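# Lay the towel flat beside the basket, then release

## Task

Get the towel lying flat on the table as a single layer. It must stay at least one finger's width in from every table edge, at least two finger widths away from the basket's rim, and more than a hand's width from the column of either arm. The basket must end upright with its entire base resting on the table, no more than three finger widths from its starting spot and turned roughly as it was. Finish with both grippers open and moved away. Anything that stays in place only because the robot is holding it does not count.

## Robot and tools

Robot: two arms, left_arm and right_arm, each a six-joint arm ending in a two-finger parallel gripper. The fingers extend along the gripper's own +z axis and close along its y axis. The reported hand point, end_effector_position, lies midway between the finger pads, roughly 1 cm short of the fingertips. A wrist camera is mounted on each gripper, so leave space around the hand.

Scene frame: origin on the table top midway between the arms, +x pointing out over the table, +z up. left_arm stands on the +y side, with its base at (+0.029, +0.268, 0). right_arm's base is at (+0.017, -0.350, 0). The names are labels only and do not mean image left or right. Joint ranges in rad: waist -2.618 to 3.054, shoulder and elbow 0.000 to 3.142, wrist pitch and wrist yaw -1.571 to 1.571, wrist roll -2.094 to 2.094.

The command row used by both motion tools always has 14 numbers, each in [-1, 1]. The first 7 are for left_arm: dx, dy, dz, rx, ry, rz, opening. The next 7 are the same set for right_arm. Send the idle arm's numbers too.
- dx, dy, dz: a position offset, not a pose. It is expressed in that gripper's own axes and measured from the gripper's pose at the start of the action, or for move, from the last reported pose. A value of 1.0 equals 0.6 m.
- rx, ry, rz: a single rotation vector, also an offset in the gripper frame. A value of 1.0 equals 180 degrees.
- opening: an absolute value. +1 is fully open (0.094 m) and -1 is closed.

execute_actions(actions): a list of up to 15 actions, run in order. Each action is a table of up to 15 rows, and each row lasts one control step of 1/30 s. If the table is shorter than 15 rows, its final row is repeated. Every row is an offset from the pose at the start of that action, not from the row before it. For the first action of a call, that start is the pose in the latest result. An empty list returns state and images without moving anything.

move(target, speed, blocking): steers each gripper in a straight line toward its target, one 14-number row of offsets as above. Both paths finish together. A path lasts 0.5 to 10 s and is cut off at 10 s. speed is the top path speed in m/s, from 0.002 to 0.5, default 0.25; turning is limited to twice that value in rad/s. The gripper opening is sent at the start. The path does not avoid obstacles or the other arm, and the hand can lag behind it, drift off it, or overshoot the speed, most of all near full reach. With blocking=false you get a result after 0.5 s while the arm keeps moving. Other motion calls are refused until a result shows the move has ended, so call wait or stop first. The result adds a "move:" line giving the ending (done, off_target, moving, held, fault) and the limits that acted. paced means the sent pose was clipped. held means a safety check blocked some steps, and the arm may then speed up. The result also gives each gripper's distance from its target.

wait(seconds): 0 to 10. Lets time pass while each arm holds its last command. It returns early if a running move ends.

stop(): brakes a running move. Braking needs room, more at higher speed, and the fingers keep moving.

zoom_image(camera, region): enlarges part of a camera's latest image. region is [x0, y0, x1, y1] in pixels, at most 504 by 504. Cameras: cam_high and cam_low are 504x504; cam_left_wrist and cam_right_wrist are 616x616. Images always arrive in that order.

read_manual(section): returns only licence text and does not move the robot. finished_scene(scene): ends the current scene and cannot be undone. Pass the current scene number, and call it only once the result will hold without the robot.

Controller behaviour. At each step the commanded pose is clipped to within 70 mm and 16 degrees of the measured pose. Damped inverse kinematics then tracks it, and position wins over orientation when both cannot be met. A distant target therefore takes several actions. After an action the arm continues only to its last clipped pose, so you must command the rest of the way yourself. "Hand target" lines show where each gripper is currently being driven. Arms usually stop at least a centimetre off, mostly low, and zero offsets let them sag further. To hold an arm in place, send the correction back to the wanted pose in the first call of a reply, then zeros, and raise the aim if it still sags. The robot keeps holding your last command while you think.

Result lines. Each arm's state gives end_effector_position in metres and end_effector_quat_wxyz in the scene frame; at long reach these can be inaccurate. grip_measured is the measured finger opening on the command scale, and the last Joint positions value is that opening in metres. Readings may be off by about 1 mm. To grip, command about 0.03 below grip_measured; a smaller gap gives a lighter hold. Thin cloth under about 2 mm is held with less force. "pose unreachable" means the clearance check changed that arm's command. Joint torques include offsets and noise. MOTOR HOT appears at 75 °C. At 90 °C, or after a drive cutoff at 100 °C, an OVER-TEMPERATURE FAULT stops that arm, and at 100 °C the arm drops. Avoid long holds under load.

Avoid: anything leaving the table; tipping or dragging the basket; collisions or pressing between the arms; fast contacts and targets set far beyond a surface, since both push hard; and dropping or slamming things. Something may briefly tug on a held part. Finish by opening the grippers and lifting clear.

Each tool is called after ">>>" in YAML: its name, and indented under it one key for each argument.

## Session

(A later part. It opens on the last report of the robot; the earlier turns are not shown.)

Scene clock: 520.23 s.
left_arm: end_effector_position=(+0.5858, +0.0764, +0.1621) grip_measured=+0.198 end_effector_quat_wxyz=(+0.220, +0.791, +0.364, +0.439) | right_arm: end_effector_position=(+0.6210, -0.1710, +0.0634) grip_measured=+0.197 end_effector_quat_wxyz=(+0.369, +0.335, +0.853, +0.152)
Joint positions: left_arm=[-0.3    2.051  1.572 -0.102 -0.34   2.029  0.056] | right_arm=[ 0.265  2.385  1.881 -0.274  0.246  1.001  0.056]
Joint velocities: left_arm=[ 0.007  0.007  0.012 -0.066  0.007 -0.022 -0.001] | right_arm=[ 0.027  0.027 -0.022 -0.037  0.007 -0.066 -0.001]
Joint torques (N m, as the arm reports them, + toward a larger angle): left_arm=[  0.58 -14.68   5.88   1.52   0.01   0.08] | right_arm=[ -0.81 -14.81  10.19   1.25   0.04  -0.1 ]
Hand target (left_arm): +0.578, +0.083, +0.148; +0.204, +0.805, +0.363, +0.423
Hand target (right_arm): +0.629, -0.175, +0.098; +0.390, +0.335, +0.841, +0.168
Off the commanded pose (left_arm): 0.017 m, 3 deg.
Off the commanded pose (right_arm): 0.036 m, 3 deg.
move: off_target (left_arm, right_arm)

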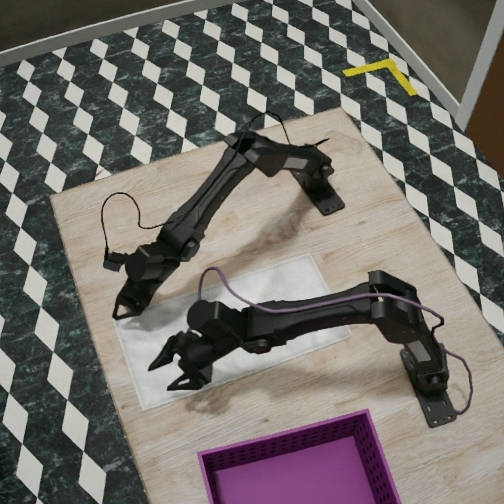

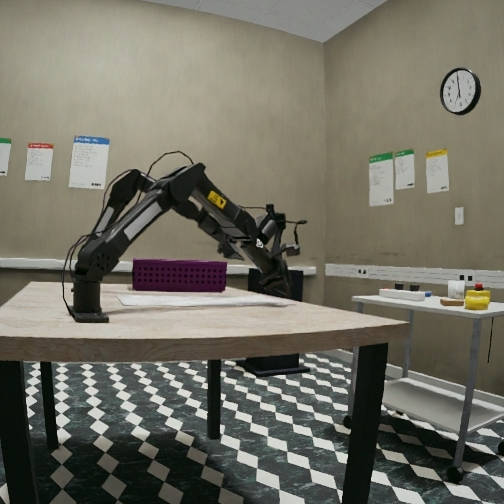

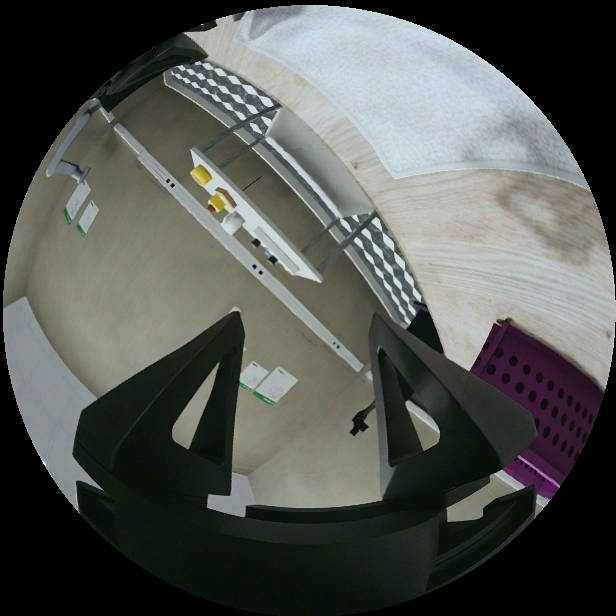

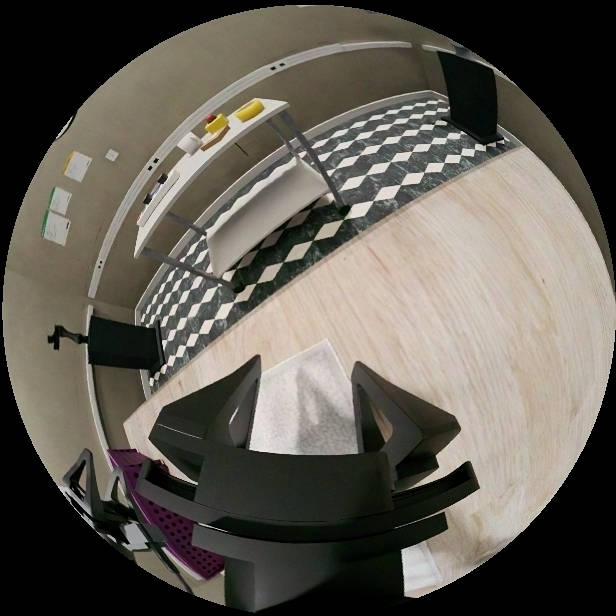

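>>> move:
  target: [0.064,-0.108,-0.523,0,0,0,0.2, -0.142,0,-0.233,0,0,0,0.2]
  speed: 0.15

Scene clock: 527.77 s.
left_arm: end_effector_position=(+0.3110, +0.1570, +0.2963) grip_measured=+0.198 end_effector_quat_wxyz=(+0.222, +0.794, +0.359, +0.438) | right_arm: end_effector_position=(+0.5622, -0.2260, +0.1775) grip_measured=+0.197 end_effector_quat_wxyz=(+0.352, +0.336, +0.862, +0.140)
Joint positions: left_arm=[-0.549  0.992  1.122 -0.776 -0.536  1.88   0.056] | right_arm=[ 0.193  2.031  1.793 -0.574  0.193  0.949  0.056]
Joint velocities: left_arm=[-0.002  0.002 -0.002  0.007 -0.022 -0.081  0.001] | right_arm=[ 0.002  0.002 -0.012  0.022 -0.095  0.007 -0.   ]
Joint torques (N m, as the arm reports them, + toward a larger angle): left_arm=[-0.55 -2.98  9.27  1.41 -0.37 -0.08] | right_arm=[ -0.78 -12.39   9.35   1.22   0.08  -0.1 ]
Hand target (left_arm): +0.307, +0.160, +0.301; +0.221, +0.791, +0.363, +0.440
Hand target (right_arm): +0.563, -0.231, +0.203; +0.370, +0.335, +0.853, +0.151
Off the commanded pose (left_arm): 0.007 m, 1 deg.
Off the commanded pose (right_arm): 0.027 m, 3 deg.
move: off_target (right_arm)

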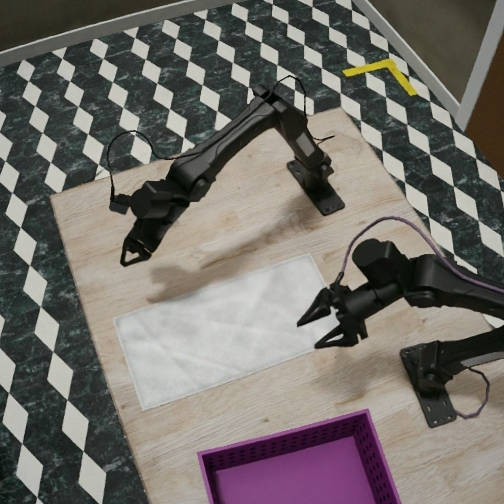

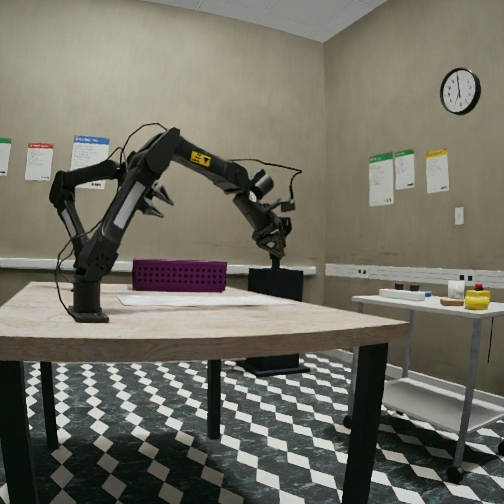

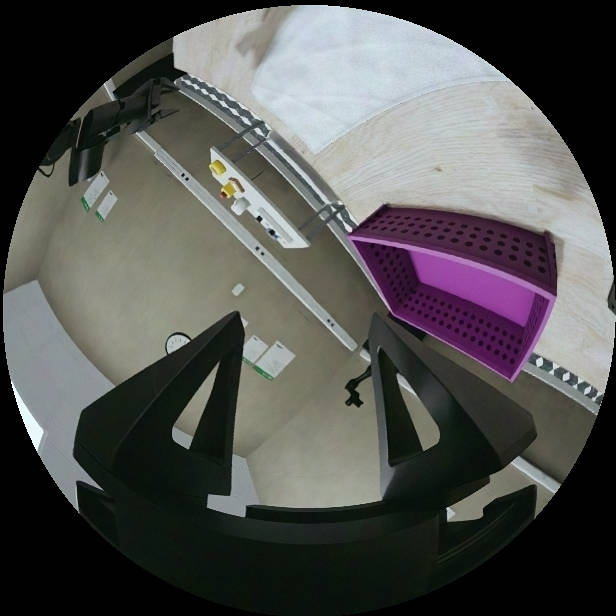

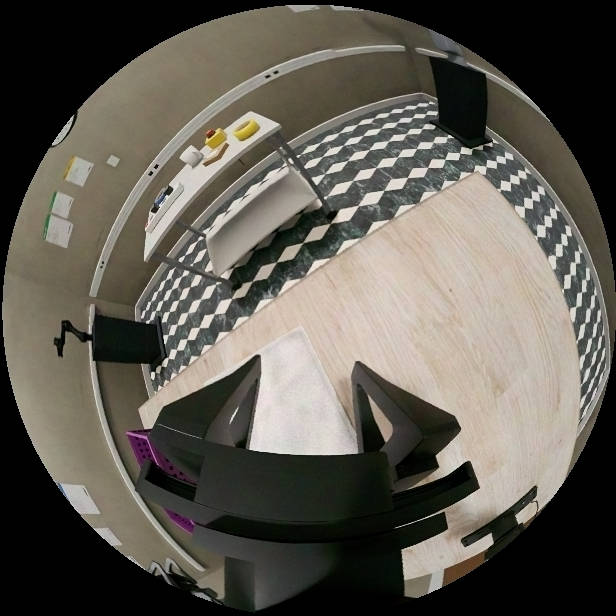

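The towel is laid out flat. I'll zoom in to check it while planning the right arm's retreat.

>>> zoom_image:
  camera: "cam_high"
  region: [40, 200, 504, 504]

>>> move:
  target: [0,0,0,0,0,0,0.2, 0.03,-0.16,-0.45,0,0,0,0.2]
  speed: 0.15

Region (40, 200, 504, 504) of cam_high's 504x504 image, scaled by 1.086, with more detail than that image has; it fills the top 330 rows of this view, and the rest is white.

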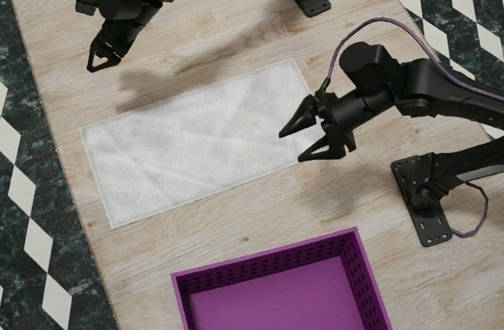

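Scene clock: 531.93 s.
left_arm: end_effector_position=(+0.3116, +0.1568, +0.2973) grip_measured=+0.198 end_effector_quat_wxyz=(+0.224, +0.792, +0.360, +0.439) | right_arm: end_effector_position=(+0.3233, -0.2852, +0.3001) grip_measured=+0.197 end_effector_quat_wxyz=(+0.334, +0.337, +0.870, +0.132)
Joint positions: left_arm=[-0.549  0.992  1.122 -0.77  -0.537  1.879  0.056] | right_arm=[ 0.236  1.221  1.472 -1.114  0.213  0.988  0.056]
Joint velocities: left_arm=[-0.007 -0.002  0.007  0.007  0.037 -0.037 -0.   ] | right_arm=[-0.007 -0.007  0.012 -0.022  0.051  0.022 -0.001]
Joint torques (N m, as the arm reports them, + toward a larger angle): left_arm=[ 0.   -2.24  8.12  1.6  -0.21  0.05] | right_arm=[ 0.9  -4.22  9.17  1.21  0.22  0.07]
Hand target (left_arm): +0.311, +0.157, +0.296; +0.222, +0.793, +0.359, +0.438
Hand target (right_arm): +0.319, -0.286, +0.316; +0.352, +0.336, +0.862, +0.140
Off the commanded pose (left_arm): 0.001 m, 0 deg.
Off the commanded pose (right_arm): 0.016 m, 2 deg.
move: off_target (right_arm)

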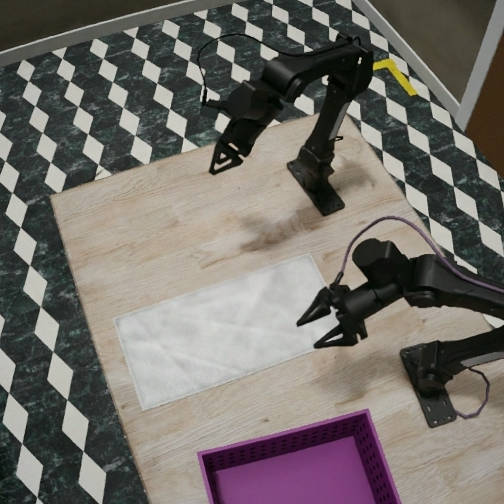

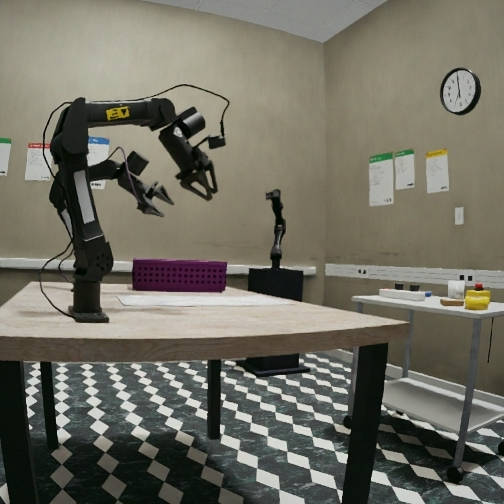

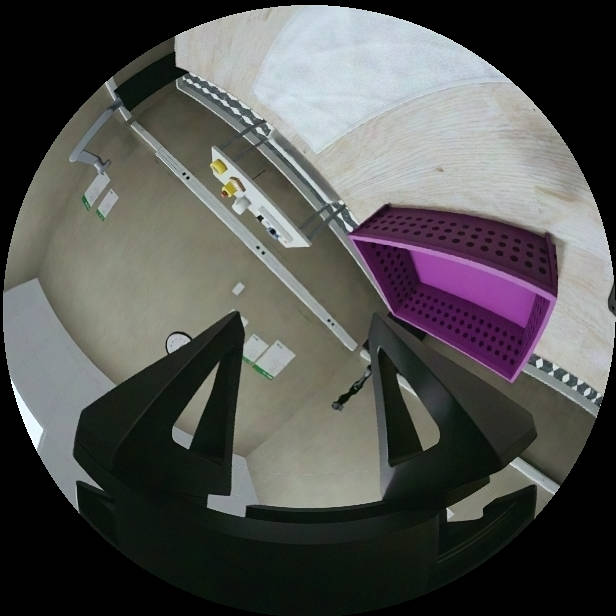

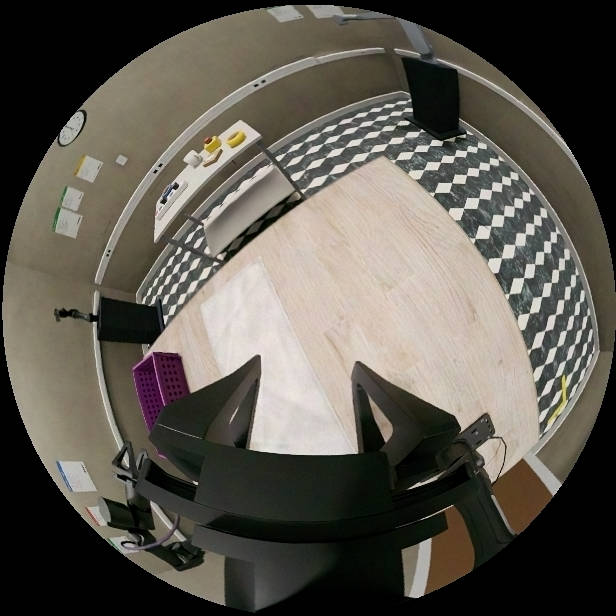

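>>> move:
  target: [0.044,-0.149,-0.146,0,0,0,0.2, 0.03,-0.08,-0.12,0,0,0,0.2]
  speed: 0.12

Scene clock: 541.37 s.
left_arm: end_effector_position=(+0.2182, +0.2363, +0.3066) grip_measured=+0.198 end_effector_quat_wxyz=(+0.236, +0.781, +0.365, +0.448) | right_arm: end_effector_position=(+0.2469, -0.3067, +0.3123) grip_measured=+0.197 end_effector_quat_wxyz=(+0.318, +0.339, +0.877, +0.125)
Joint positions: left_arm=[-0.522  0.575  1.078 -1.101 -0.524  1.892  0.056] | right_arm=[ 0.256  1.029  1.472 -1.345  0.216  1.009  0.056]
Joint velocities: left_arm=[ 0.007 -0.012 -0.002  0.051  0.022  0.022 -0.   ] | right_arm=[ 0.007  0.007  0.012 -0.022  0.022  0.066 -0.   ]
Joint torques (N m, as the arm reports them, + toward a larger angle): left_arm=[-0.09  1.2   4.67  1.44 -0.1   0.07] | right_arm=[ 0.86 -2.34  7.76  1.14  0.23  0.  ]
Hand target (left_arm): +0.213, +0.238, +0.296; +0.224, +0.792, +0.360, +0.439
Hand target (right_arm): +0.242, -0.309, +0.323; +0.334, +0.338, +0.870, +0.132
Off the commanded pose (left_arm): 0.012 m, 2 deg.
Off the commanded pose (right_arm): 0.012 m, 2 deg.
move: off_target (left_arm, right_arm)

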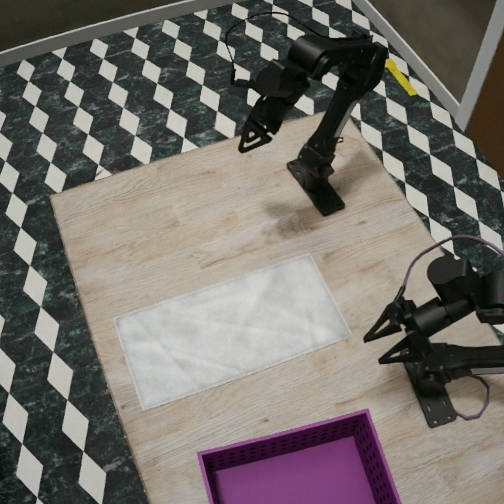

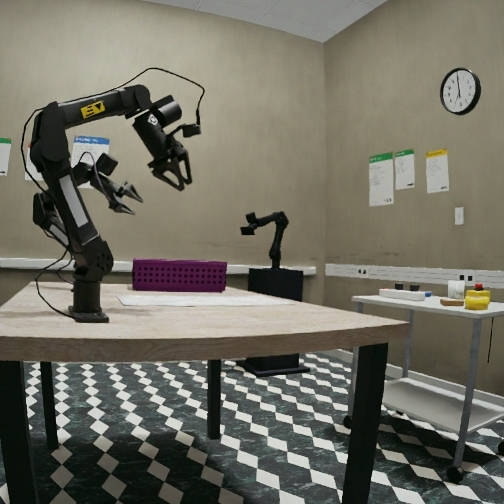

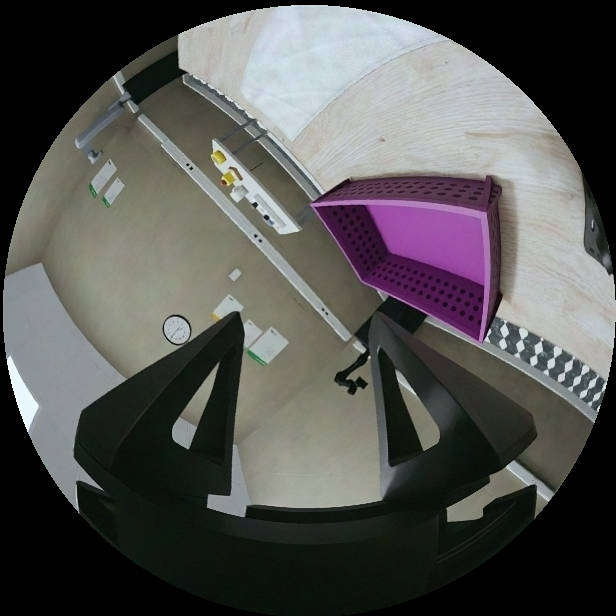

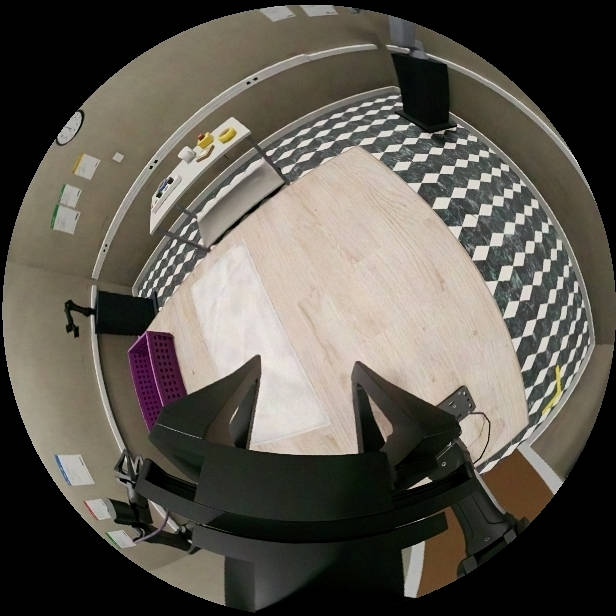

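>>> zoom_image:
  camera: "cam_high"
  region: [90, 230, 390, 470]

Region (90, 230, 390, 470) of cam_high's 504x504 image, scaled by 1.680, with more detail than that image has; it fills the top 403 rows of this view, and the rest is white.

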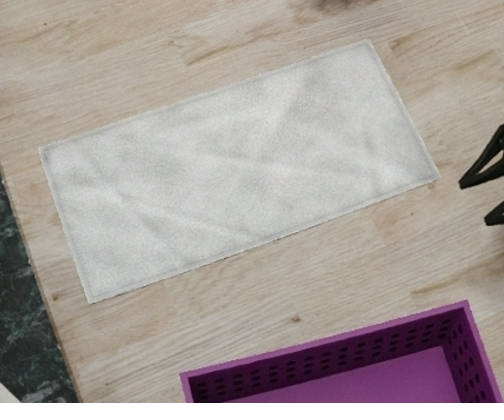

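The towel is flat in a single layer, all four corners are down, and it is clear of the table edge, the basket and both columns. Both arms are backed away, so I'm ending the scene.

>>> finished_scene:
  scene: 2

The scene is finished: the task was done.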